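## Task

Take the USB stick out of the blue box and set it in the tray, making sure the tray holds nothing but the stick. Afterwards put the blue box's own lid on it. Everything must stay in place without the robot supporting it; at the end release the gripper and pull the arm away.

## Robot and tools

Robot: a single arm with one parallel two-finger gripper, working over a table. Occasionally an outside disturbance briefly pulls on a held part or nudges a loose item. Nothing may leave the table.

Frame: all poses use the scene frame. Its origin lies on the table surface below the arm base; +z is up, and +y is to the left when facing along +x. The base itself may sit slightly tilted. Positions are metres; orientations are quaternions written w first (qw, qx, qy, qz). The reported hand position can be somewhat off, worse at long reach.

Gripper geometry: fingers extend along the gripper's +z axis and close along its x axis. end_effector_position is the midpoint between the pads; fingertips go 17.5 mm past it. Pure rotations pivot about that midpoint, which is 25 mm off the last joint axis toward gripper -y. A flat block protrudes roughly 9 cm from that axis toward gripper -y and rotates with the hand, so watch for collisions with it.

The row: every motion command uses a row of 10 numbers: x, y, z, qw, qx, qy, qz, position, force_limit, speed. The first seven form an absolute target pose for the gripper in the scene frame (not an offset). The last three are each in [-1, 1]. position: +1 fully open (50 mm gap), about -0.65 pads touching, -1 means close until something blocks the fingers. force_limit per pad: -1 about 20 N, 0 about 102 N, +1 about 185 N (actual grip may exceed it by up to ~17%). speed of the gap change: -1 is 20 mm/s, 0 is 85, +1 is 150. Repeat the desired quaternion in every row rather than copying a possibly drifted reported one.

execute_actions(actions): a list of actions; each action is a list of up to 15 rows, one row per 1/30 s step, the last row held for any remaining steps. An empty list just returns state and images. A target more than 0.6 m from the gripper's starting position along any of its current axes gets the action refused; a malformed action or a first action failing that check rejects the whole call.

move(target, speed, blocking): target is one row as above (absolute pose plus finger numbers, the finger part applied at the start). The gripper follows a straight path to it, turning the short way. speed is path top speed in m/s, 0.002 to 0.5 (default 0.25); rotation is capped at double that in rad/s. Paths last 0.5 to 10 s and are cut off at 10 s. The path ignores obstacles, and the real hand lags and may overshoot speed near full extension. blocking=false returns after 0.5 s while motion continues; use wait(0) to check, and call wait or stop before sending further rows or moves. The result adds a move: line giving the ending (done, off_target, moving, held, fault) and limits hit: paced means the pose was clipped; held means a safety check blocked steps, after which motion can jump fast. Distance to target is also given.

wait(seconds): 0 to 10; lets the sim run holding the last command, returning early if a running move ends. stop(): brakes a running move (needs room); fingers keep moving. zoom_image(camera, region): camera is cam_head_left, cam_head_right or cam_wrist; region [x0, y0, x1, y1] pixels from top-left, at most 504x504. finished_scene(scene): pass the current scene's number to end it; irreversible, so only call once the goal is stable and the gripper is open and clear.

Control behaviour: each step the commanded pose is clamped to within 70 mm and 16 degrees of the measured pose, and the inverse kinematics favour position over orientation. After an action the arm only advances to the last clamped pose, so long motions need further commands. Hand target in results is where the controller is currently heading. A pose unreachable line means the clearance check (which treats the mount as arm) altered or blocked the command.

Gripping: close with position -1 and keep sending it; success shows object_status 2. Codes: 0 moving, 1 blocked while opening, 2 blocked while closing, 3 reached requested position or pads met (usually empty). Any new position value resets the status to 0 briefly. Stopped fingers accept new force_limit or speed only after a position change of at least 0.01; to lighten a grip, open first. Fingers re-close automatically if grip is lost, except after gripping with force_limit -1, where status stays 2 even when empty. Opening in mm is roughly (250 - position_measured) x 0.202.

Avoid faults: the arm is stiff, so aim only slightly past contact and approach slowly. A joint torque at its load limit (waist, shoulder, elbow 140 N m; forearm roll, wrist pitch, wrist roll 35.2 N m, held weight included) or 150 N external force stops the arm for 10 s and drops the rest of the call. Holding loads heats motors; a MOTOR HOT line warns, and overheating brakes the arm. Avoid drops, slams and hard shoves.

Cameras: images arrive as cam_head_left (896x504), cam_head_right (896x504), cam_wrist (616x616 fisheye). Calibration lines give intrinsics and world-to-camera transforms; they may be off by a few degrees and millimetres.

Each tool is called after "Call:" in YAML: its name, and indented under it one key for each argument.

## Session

Call:
execute_actions:
  actions: []

Scene clock: 0.00 s.
end_effector_position=(+0.4430, +0.2903, +0.2025) position_measured=3 object_status=3 end_effector_quat_wxyz=(+0.119, +0.589, +0.782, -0.164)
Joint positions: [ 1.484  0.261 -0.332  0.82  -1.59  -1.528]
Joint velocities: [ 0.001 -0.    -0.     0.001  0.     0.001]
Hand target: +0.443, +0.290, +0.202; +0.119, +0.589, +0.782, -0.164
camera_calibration (this result's frames):
cam_wrist: T_world_to_cam=[[-0.296479, 0.871037, -0.391657, -0.045211], [0.922131, 0.367809, 0.119958, -0.533807], [0.248543, -0.325594, -0.912258, 0.319072], [0, 0, 0, 1]] pos_world=[0.399533, 0.339608, 0.337403]

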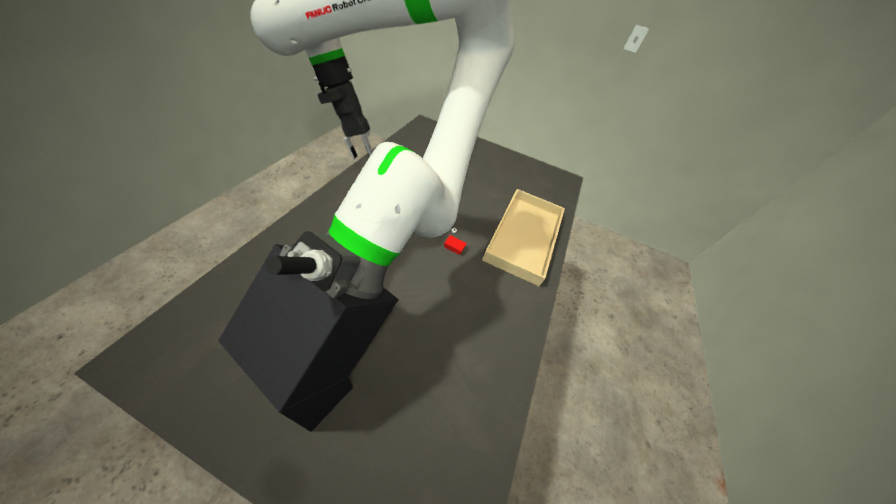

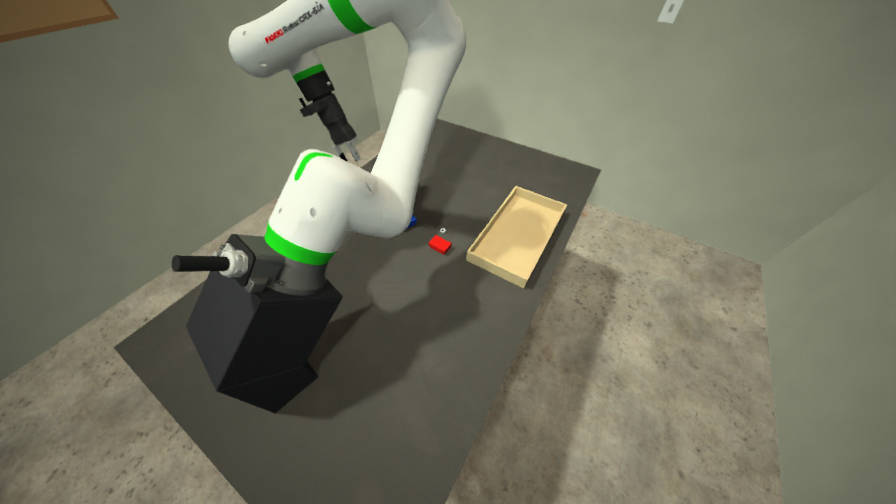

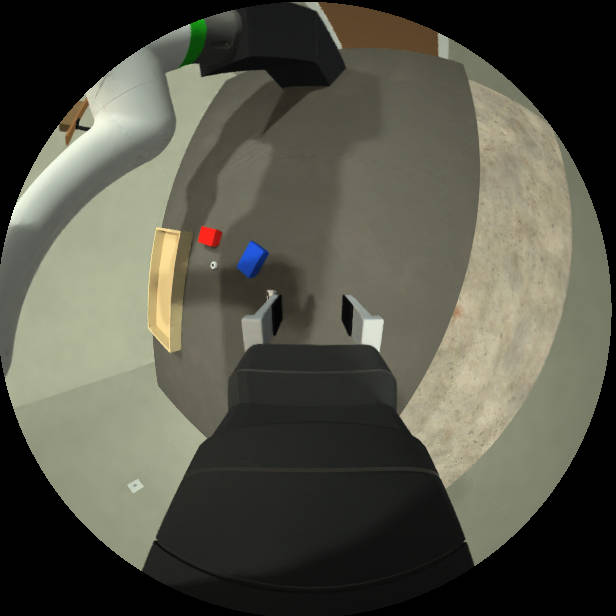

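Call:
move:
  target: [0.44, 0.19, 0.10, 0, 0, 1, 0, 1, -0.7, 0]
  speed: 0.3

Scene clock: 5.63 s.
end_effector_position=(+0.4394, +0.1901, +0.0999) position_measured=3 object_status=3 end_effector_quat_wxyz=(-0.001, -0.000, +1.000, +0.000)
Joint positions: [ 1.189 -0.151 -0.9    1.118 -0.918 -0.269]
Joint velocities: [ 0.002  0.     0.003 -0.001 -0.    -0.   ]
Hand target: +0.440, +0.190, +0.100; -0.001, -0.000, +1.000, +0.000
Off the commanded pose: 0.001 m, 0 deg.
move: done
camera_calibration (this result's frames):
cam_wrist: T_world_to_cam=[[-0.999691, -0.0195144, -0.0154124, 0.441632], [-0.0228743, 0.964751, 0.262169, -0.193773], [0.00975311, 0.26244, -0.964899, 0.19212], [0, 0, 0, 1]] pos_world=[0.435189, 0.14514, 0.242984]

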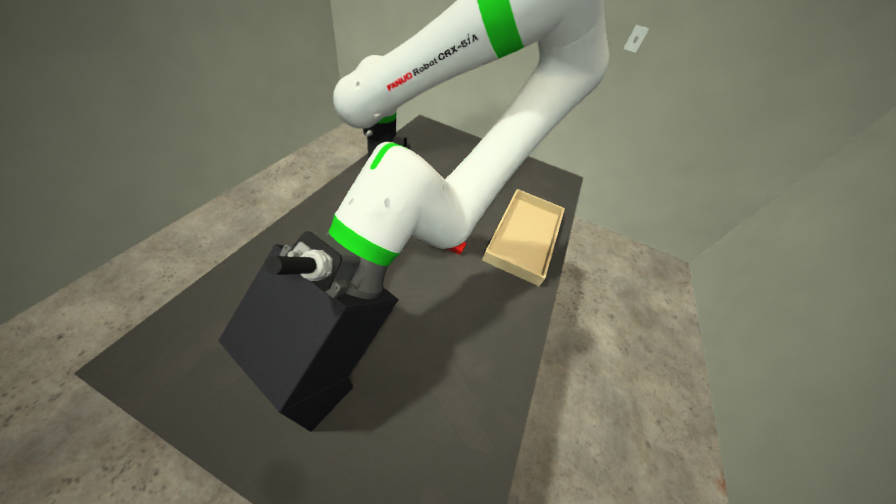

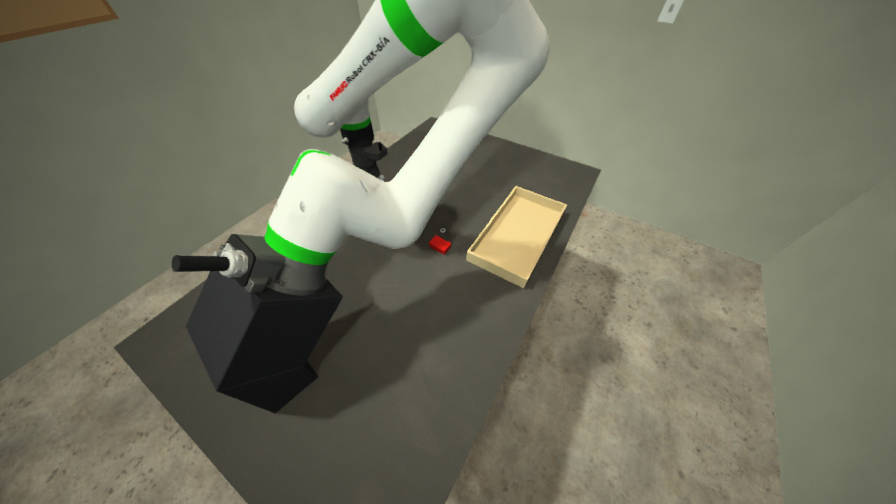

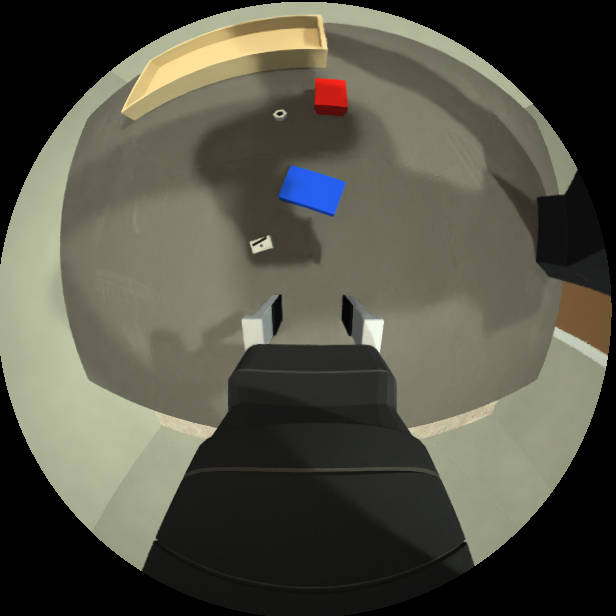

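Call:
zoom_image:
  camera: "cam_wrist"
  region: [230, 60, 390, 270]

Region (230, 60, 390, 270) of cam_wrist's 616x616 image, scaled by 2.400, with more detail than that image has; it fills the left 384 columns of this view, and the rest is white.

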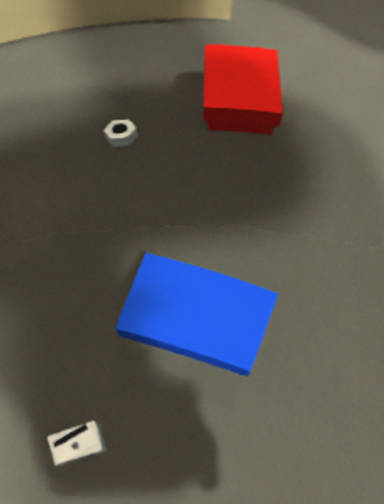

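Call:
move:
  target: [0.4384, 0.0728, 0.08, 0, 0.8090, 0.5878, 0, 1, -0.7, 0]
  speed: 0.4

Scene clock: 34.80 s.
end_effector_position=(+0.4384, +0.0732, +0.0799) position_measured=3 object_status=3 end_effector_quat_wxyz=(-0.000, +0.809, +0.588, +0.000)
Joint positions: [ 0.813 -0.428 -1.032  1.112 -0.715 -1.802]
Joint velocities: [-0.    -0.001 -0.    -0.     0.001 -0.001]
Hand target: +0.438, +0.073, +0.080; -0.000, +0.809, +0.588, +0.000
Off the commanded pose: 0.000 m, 0 deg.
move: done
camera_calibration (this result's frames):
cam_wrist: T_world_to_cam=[[0.290967, 0.956598, -0.0160593, -0.199257], [0.924658, -0.276863, 0.261448, -0.400232], [0.245655, -0.0909223, -0.965084, 0.125972], [0, 0, 0, 1]] pos_world=[0.39711, 0.0912535, 0.223014]

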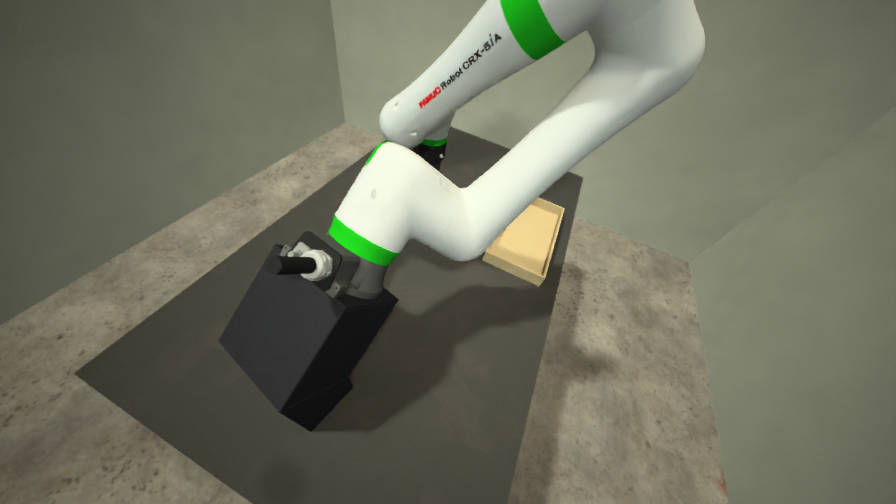

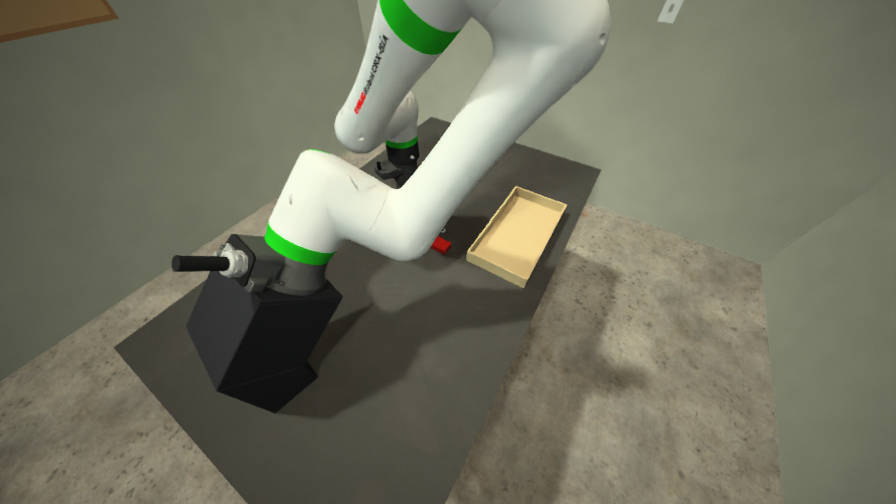

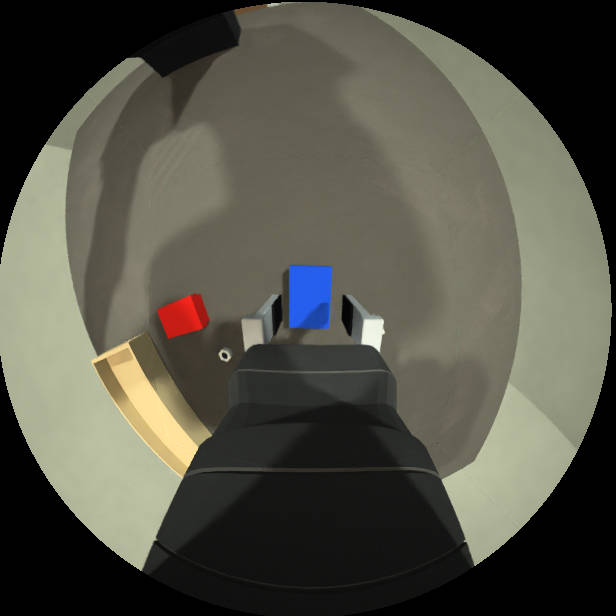

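Call:
zoom_image:
  camera: "cam_wrist"
  region: [235, 255, 395, 355]

Region (235, 255, 395, 355) of cam_wrist's 616x616 image, scaled by 3.150, with more detail than that image has; it fills the top 315 rows of this view, and the rest is white.

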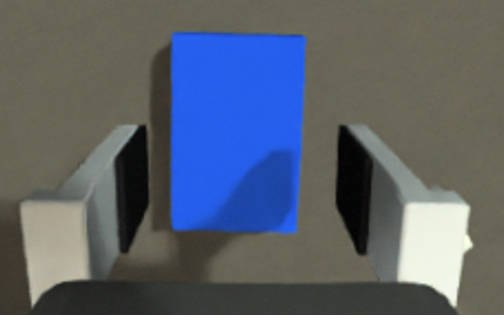

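Call:
move:
  target: [0.4379, 0.0714, 0.034, 0, 0.8090, 0.5878, 0, 1, -0.7, 0]
  speed: 0.06

Scene clock: 45.67 s.
end_effector_position=(+0.4376, +0.0716, +0.0342) position_measured=3 object_status=3 end_effector_quat_wxyz=(-0.000, +0.809, +0.588, -0.000)
Joint positions: [ 0.607 -0.301 -1.044  1.35  -0.517 -1.935]
Joint velocities: [-0.002 -0.001 -0.     0.003  0.002 -0.002]
Hand target: +0.438, +0.072, +0.034; -0.000, +0.809, +0.588, -0.000
Off the commanded pose: 0.000 m, 0 deg.
move: done
camera_calibration (this result's frames):
cam_wrist: T_world_to_cam=[[0.290926, 0.956606, -0.0163553, -0.198164], [0.92471, -0.276758, 0.261373, -0.388075], [0.245504, -0.0911643, -0.965099, 0.0819922], [0, 0, 0, 1]] pos_world=[0.396379, 0.0896371, 0.177322]

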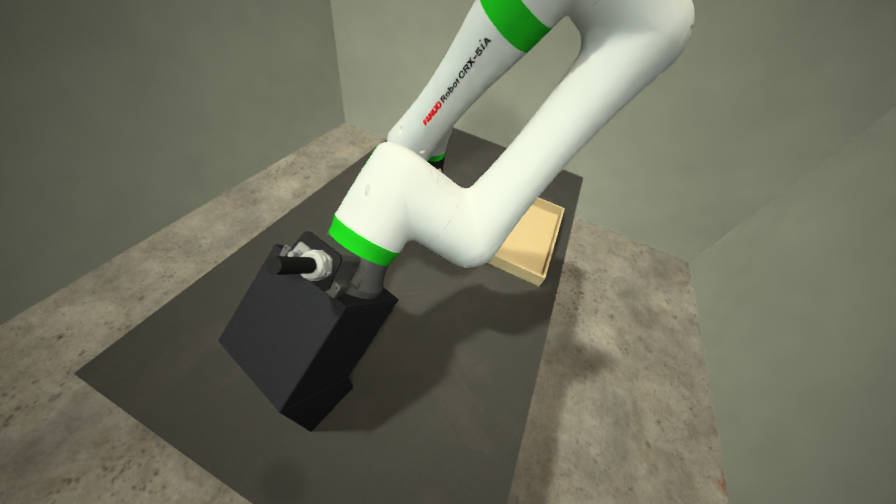

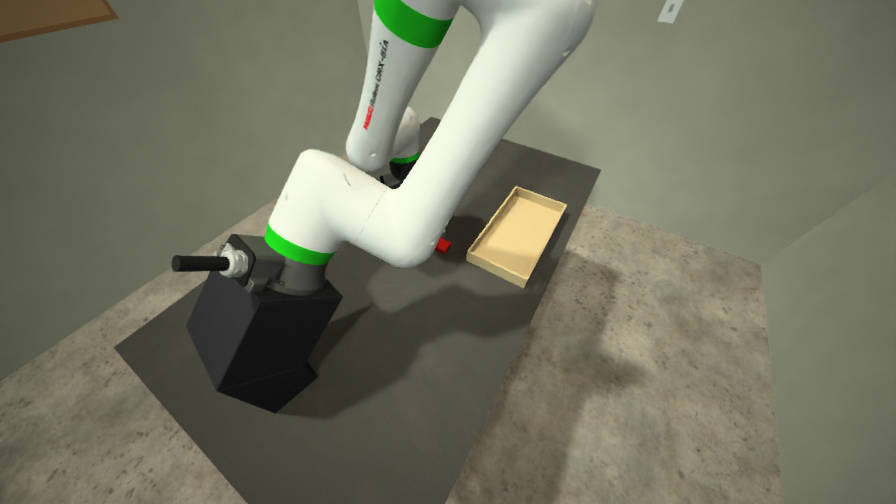

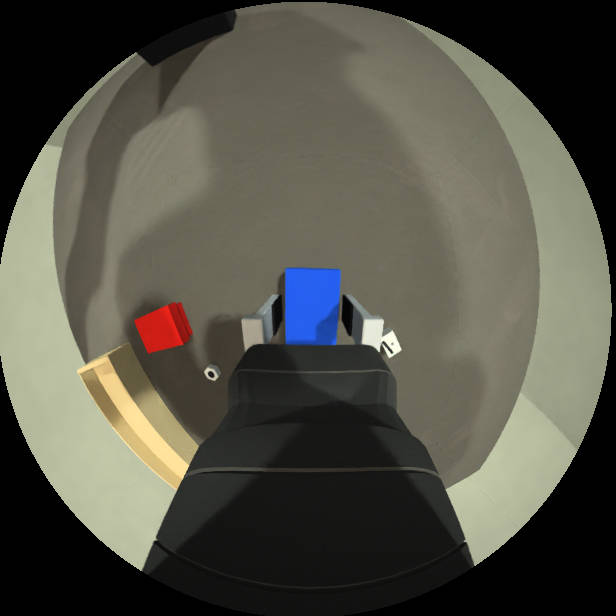

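Call:
execute_actions:
  actions:
    - [[0.4379, 0.0714, 0.034, 0, 0.8090, 0.5878, 0, -1, -0.7, -0.3]]
    - [[0.4379, 0.0714, 0.034, 0, 0.8090, 0.5878, 0, -1, -0.7, -0.3]]

Call:
move:
  target: [0.4379, 0.0714, 0.078, 0, 0.8090, 0.5878, 0, -1, -0.7, -0.3]
  speed: 0.05

Scene clock: 52.33 s.
end_effector_position=(+0.4378, +0.0714, +0.0340) position_measured=48 object_status=2 end_effector_quat_wxyz=(-0.000, +0.809, +0.588, -0.000)
Joint positions: [ 0.605 -0.3   -1.044  1.353 -0.516 -1.936]
Joint velocities: [ 0.    -0.    -0.     0.001  0.001  0.   ]
Hand target: +0.438, +0.071, +0.034; +0.000, +0.809, +0.588, +0.000
Off the commanded pose: 0.000 m, 0 deg.
camera_calibration (this result's frames):
cam_wrist: T_world_to_cam=[[0.290544, 0.956717, -0.0166258, -0.197872], [0.924685, -0.276263, 0.261983, -0.388305], [0.246051, -0.0914914, -0.964929, 0.0815356], [0, 0, 0, 1]] pos_world=[0.396488, 0.0894928, 0.177116]

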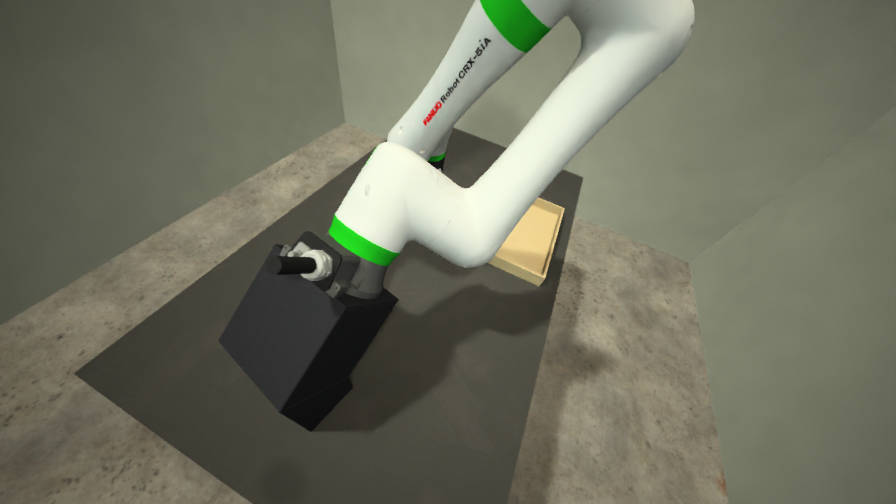

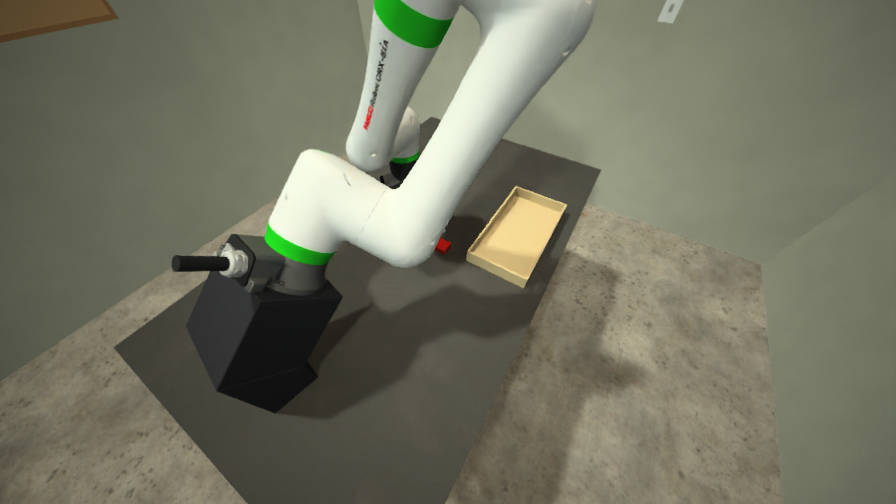

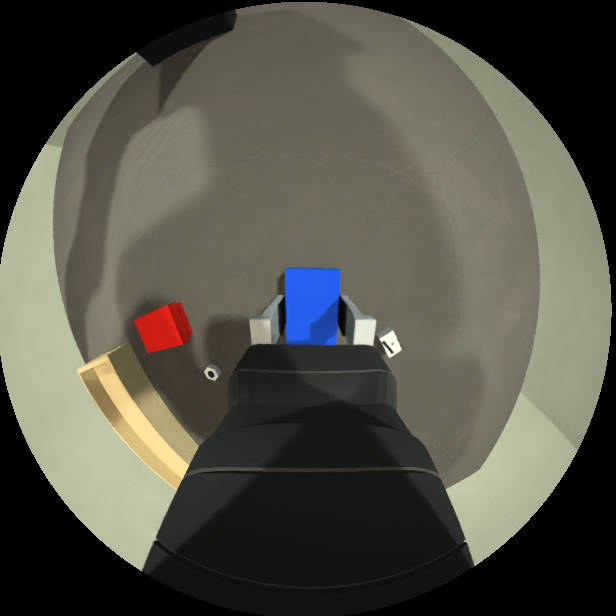

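Scene clock: 53.53 s.
end_effector_position=(+0.4381, +0.0712, +0.0778) position_measured=48 object_status=2 end_effector_quat_wxyz=(+0.000, +0.809, +0.588, +0.000)
Joint positions: [ 0.8   -0.427 -1.035  1.121 -0.704 -1.803]
Joint velocities: [ 0.     0.     0.    -0.    -0.001 -0.   ]
Hand target: +0.438, +0.071, +0.078; +0.000, +0.809, +0.588, +0.000
Off the commanded pose: 0.000 m, 0 deg.
move: done
camera_calibration (this result's frames):
cam_wrist: T_world_to_cam=[[0.290258, 0.956801, -0.0168045, -0.196948], [0.924604, -0.275878, 0.262678, -0.400173], [0.246695, -0.0917822, -0.964737, 0.123486], [0, 0, 0, 1]] pos_world=[0.396704, 0.0893746, 0.220939]

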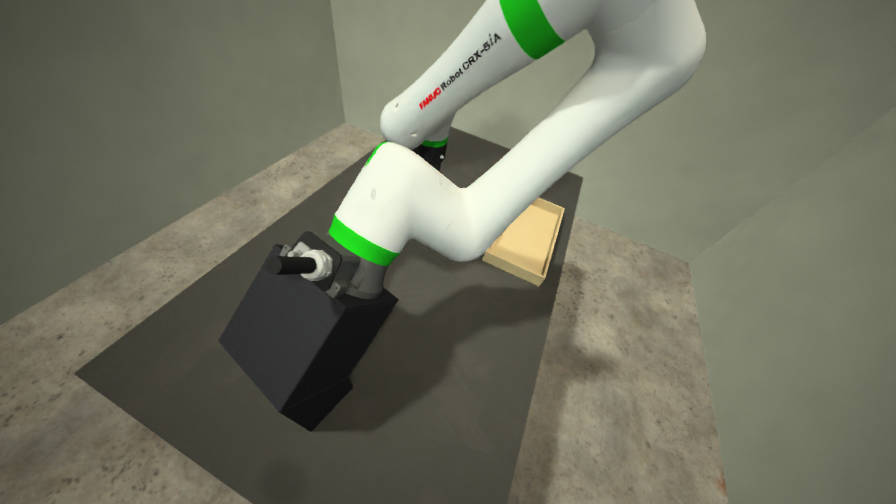

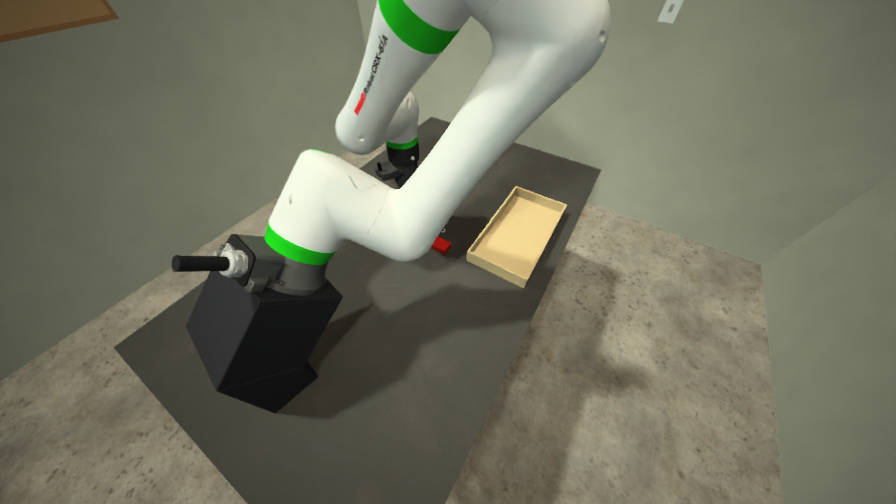

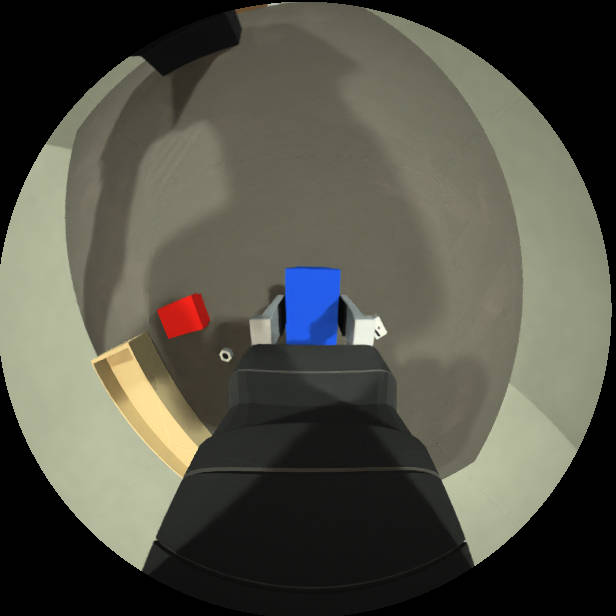

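Call:
move:
  target: [0.44, 0.20, 0.075, 0, 0.8090, 0.5878, 0, -1, -0.7, -0.3]
  speed: 0.13

Call:
move:
  target: [0.44, 0.20, 0.022, 0, 0.8090, 0.5878, 0, -1, -0.7, -0.3]
  speed: 0.05

Call:
execute_actions:
  actions:
    - [[0.44, 0.20, 0.022, 0, 0.8090, 0.5878, 0, 1, -0.7, 0]]

Call:
move:
  target: [0.44, 0.20, 0.08, 0, 0.8090, 0.5878, 0, 1, -0.7, 0]
  speed: 0.08

Scene clock: 59.17 s.
end_effector_position=(+0.4398, +0.1997, +0.0752) position_measured=48 object_status=2 end_effector_quat_wxyz=(+0.000, +0.809, +0.588, -0.000)
Joint positions: [ 1.046 -0.148 -0.892  1.176 -0.826 -2.093]
Joint velocities: [ 0.     0.002  0.     0.001  0.001 -0.   ]
Hand target: +0.440, +0.200, +0.075; +0.000, +0.809, +0.588, -0.000
Off the commanded pose: 0.000 m, 0 deg.
move: done
camera_calibration (this result's frames):
cam_wrist: T_world_to_cam=[[0.290306, 0.956783, -0.0169697, -0.320366], [0.92469, -0.275915, 0.262335, -0.365594], [0.246316, -0.0918491, -0.964828, 0.132543], [0, 0, 0, 1]] pos_world=[0.398417, 0.217822, 0.218353]

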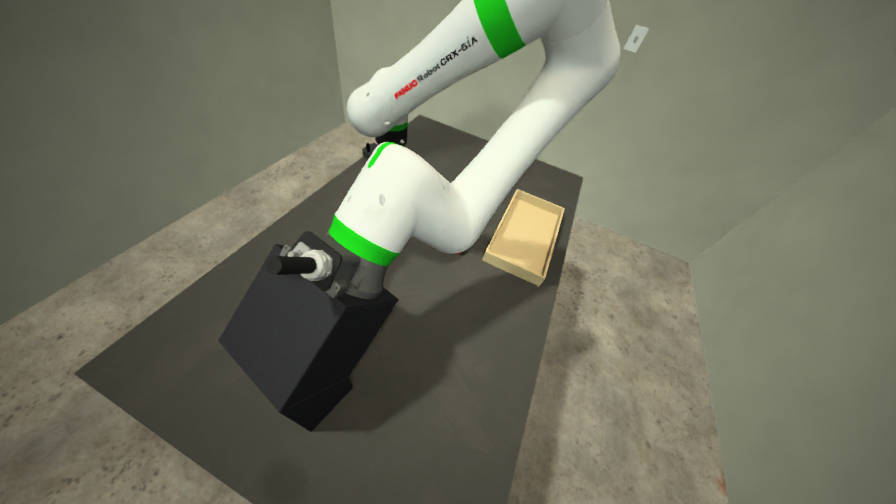

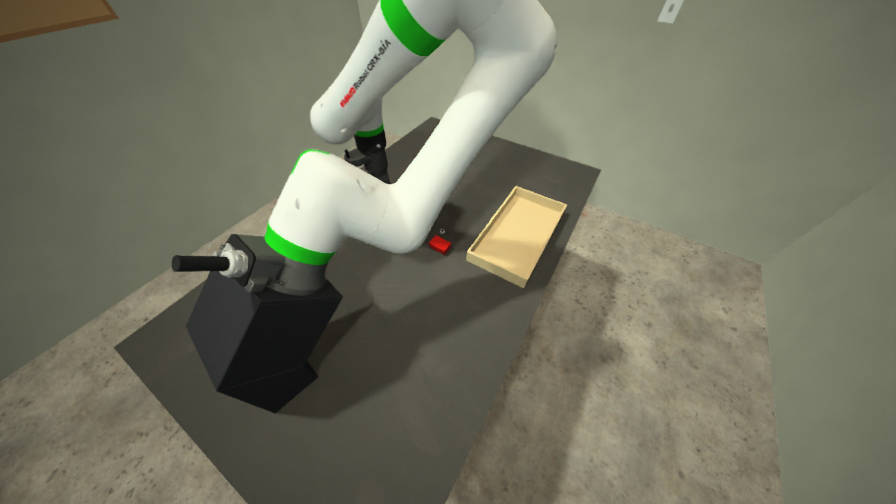

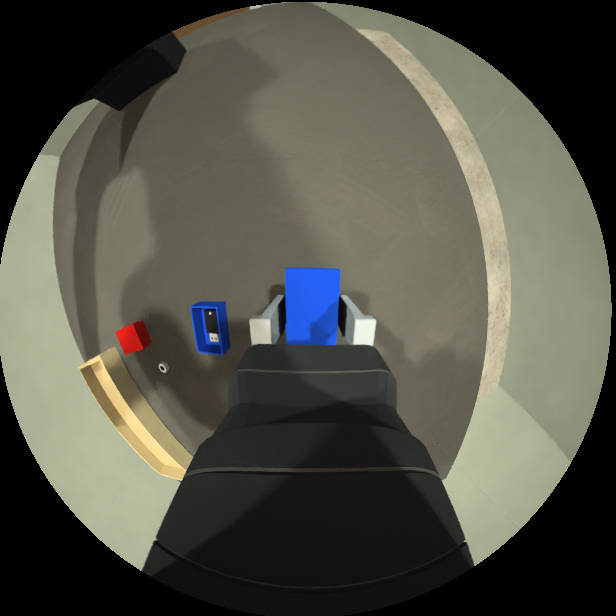

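Scene clock: 60.50 s.
end_effector_position=(+0.4398, +0.2002, +0.0222) position_measured=48 object_status=2 end_effector_quat_wxyz=(-0.000, +0.809, +0.588, -0.000)
Joint positions: [ 0.876 -0.035 -0.894  1.38  -0.678 -2.205]
Joint velocities: [-0.001 -0.     0.     0.    -0.     0.001]
Hand target: +0.440, +0.200, +0.022; -0.000, +0.809, +0.588, -0.000
Off the commanded pose: 0.000 m, 0 deg.
move: done
camera_calibration (this result's frames):
cam_wrist: T_world_to_cam=[[0.290839, 0.956632, -0.0163927, -0.321964], [0.924701, -0.27665, 0.26152, -0.35141], [0.245644, -0.0912186, -0.965059, 0.0815761], [0, 0, 0, 1]] pos_world=[0.39855, 0.218225, 0.165349]

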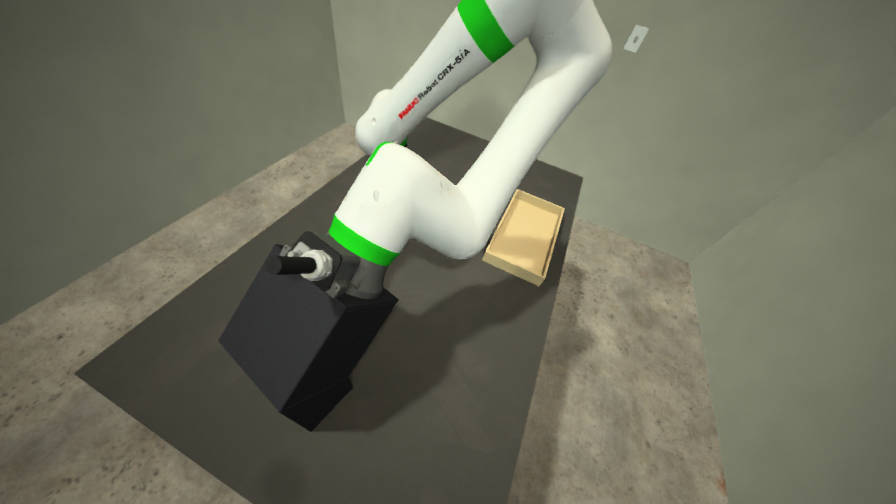

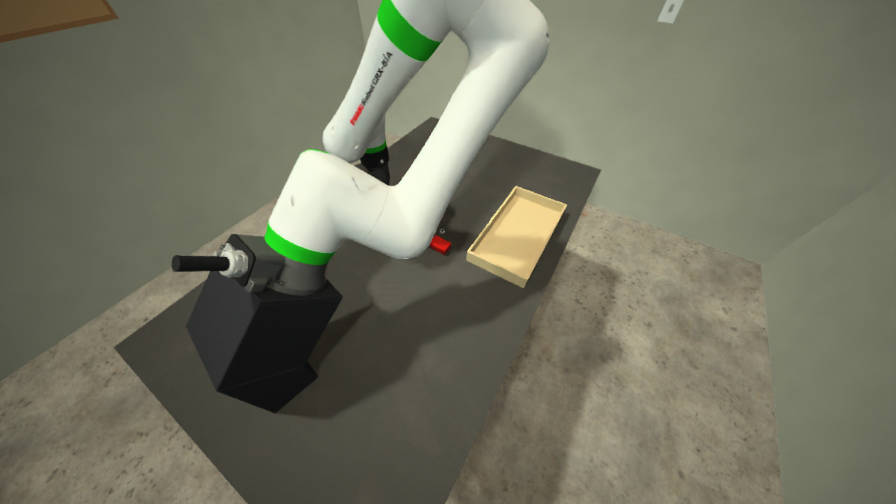

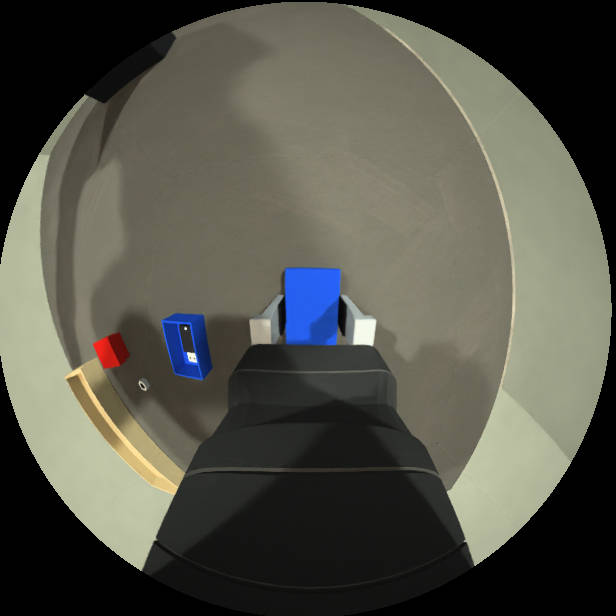

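Scene clock: 61.00 s.
end_effector_position=(+0.4400, +0.2000, +0.0220) position_measured=3 object_status=3 end_effector_quat_wxyz=(+0.000, +0.809, +0.588, -0.000)
Joint positions: [ 0.875 -0.034 -0.894  1.382 -0.677 -2.205]
Joint velocities: [ 0.001 -0.    -0.     0.     0.001 -0.   ]
Hand target: +0.440, +0.200, +0.022; -0.000, +0.809, +0.588, -0.000
Off the commanded pose: 0.000 m, 0 deg.
camera_calibration (this result's frames):
cam_wrist: T_world_to_cam=[[0.290579, 0.956706, -0.0166292, -0.321754], [0.924666, -0.276293, 0.262022, -0.351605], [0.246083, -0.0915145, -0.964919, 0.0811719], [0, 0, 0, 1]] pos_world=[0.398637, 0.218106, 0.165102]

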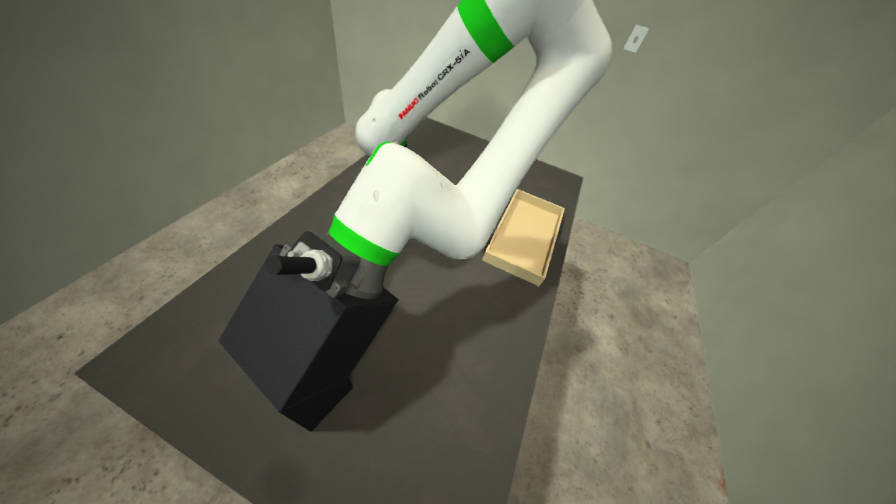

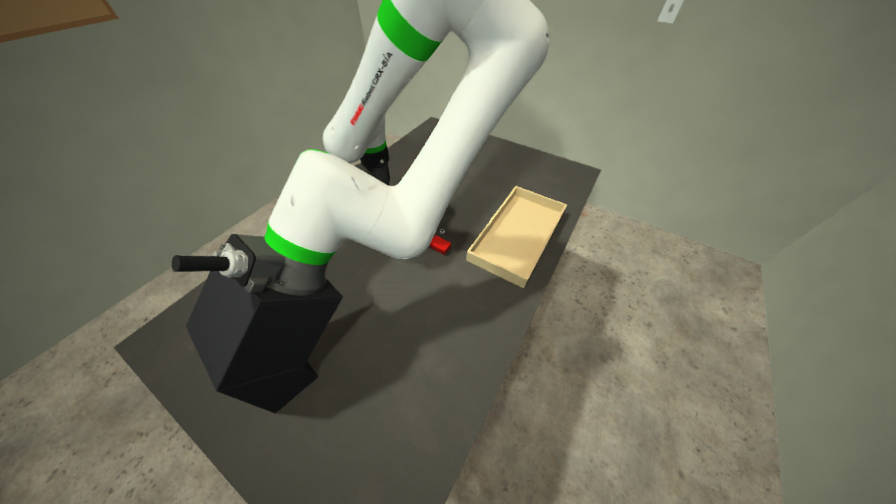

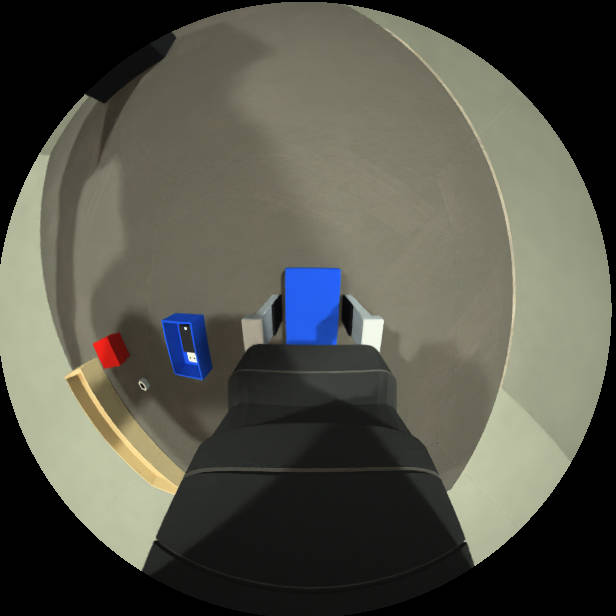

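Scene clock: 62.03 s.
end_effector_position=(+0.4403, +0.1999, +0.0798) position_measured=3 object_status=3 end_effector_quat_wxyz=(+0.000, +0.809, +0.588, +0.000)
Joint positions: [ 1.061 -0.157 -0.89   1.162 -0.839 -2.086]
Joint velocities: [ 0.001 -0.     0.    -0.    -0.     0.   ]
Hand target: +0.440, +0.200, +0.080; +0.000, +0.809, +0.588, +0.000
Off the commanded pose: 0.000 m, 0 deg.
move: done
camera_calibration (this result's frames):
cam_wrist: T_world_to_cam=[[0.290355, 0.956774, -0.0166776, -0.320652], [0.92456, -0.276, 0.262702, -0.367106], [0.246743, -0.0916962, -0.964733, 0.13665], [0, 0, 0, 1]] pos_world=[0.398797, 0.218, 0.222923]

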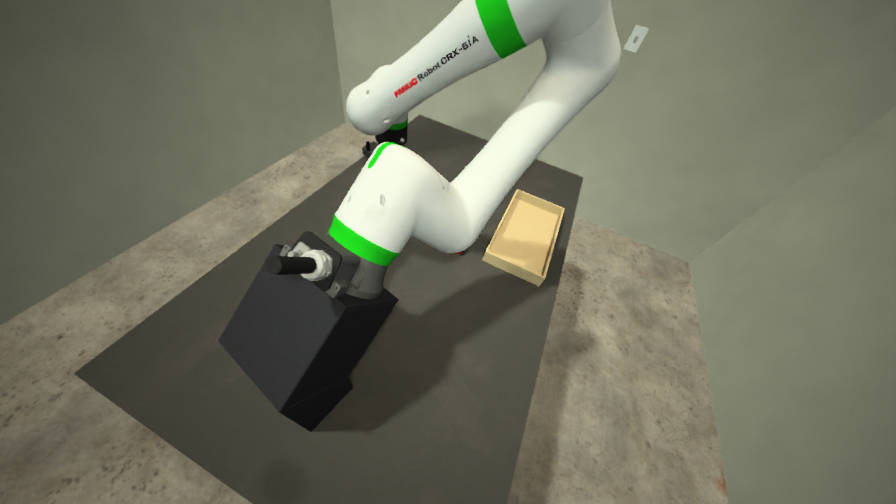

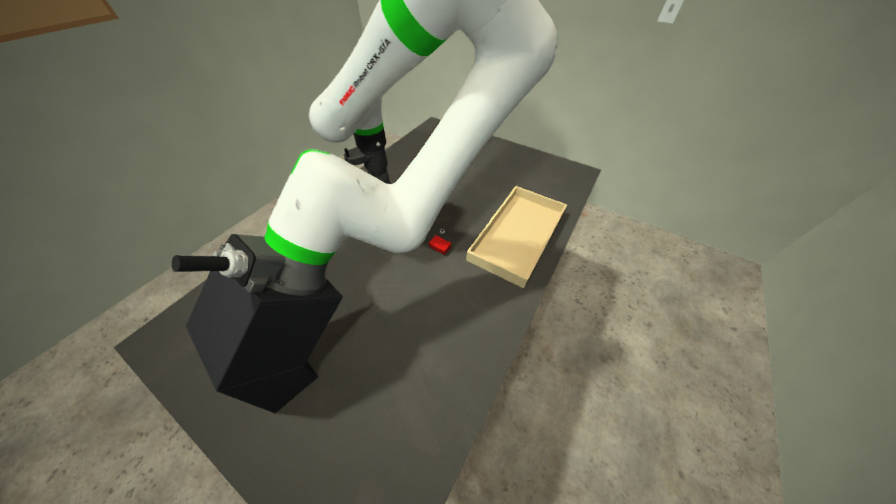

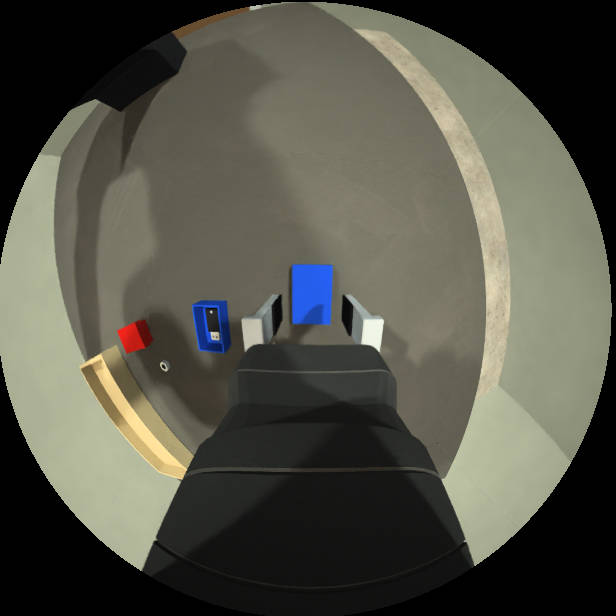

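Call:
move:
  target: [0.4379, 0.0714, 0.07, 0, 0.8090, 0.5878, 0, 0.01, -0.7, 0]
  speed: 0.13

Call:
zoom_image:
  camera: "cam_wrist"
  region: [250, 250, 375, 350]

Scene clock: 68.90 s.
end_effector_position=(+0.4379, +0.0717, +0.0698) position_measured=151 object_status=3 end_effector_quat_wxyz=(-0.000, +0.809, +0.588, -0.000)
Joint positions: [ 0.767 -0.403 -1.037  1.153 -0.669 -1.821]
Joint velocities: [ 0.    -0.     0.    -0.     0.     0.001]
Hand target: +0.438, +0.072, +0.070; -0.000, +0.809, +0.588, +0.000
Off the commanded pose: 0.000 m, 0 deg.
move: done
camera_calibration (this result's frames):
cam_wrist: T_world_to_cam=[[0.29081, 0.956643, -0.0162335, -0.197776], [0.924705, -0.276663, 0.261491, -0.397592], [0.245663, -0.0910554, -0.965069, 0.116226], [0, 0, 0, 1]] pos_world=[0.396618, 0.0897852, 0.212922]

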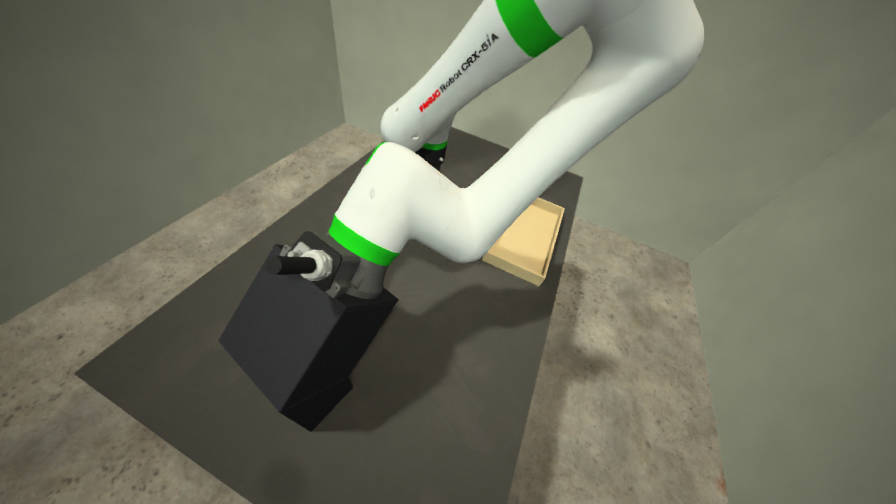

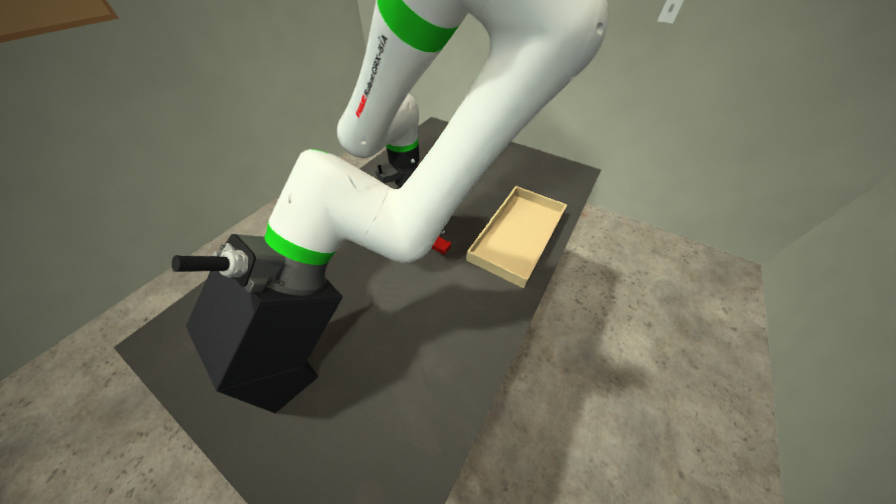

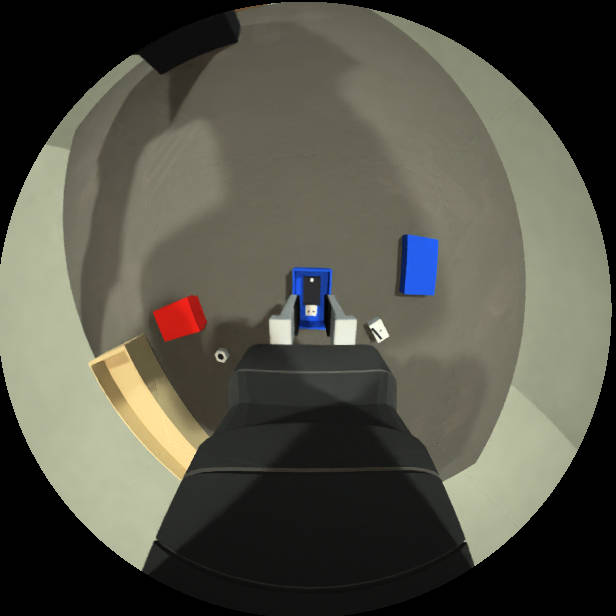

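Region (250, 250, 375, 350) of cam_wrist's 616x616 image, scaled by 4.032, with more detail than that image has; it fills the top 403 rows of this view, and the rest is white.

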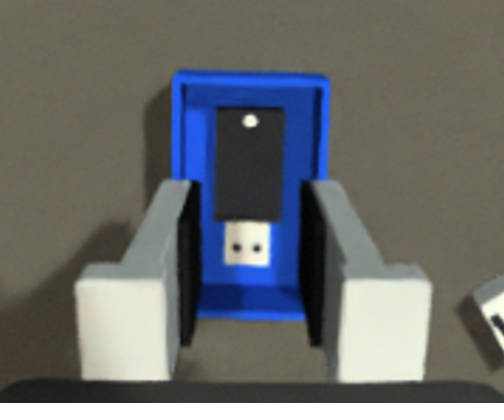

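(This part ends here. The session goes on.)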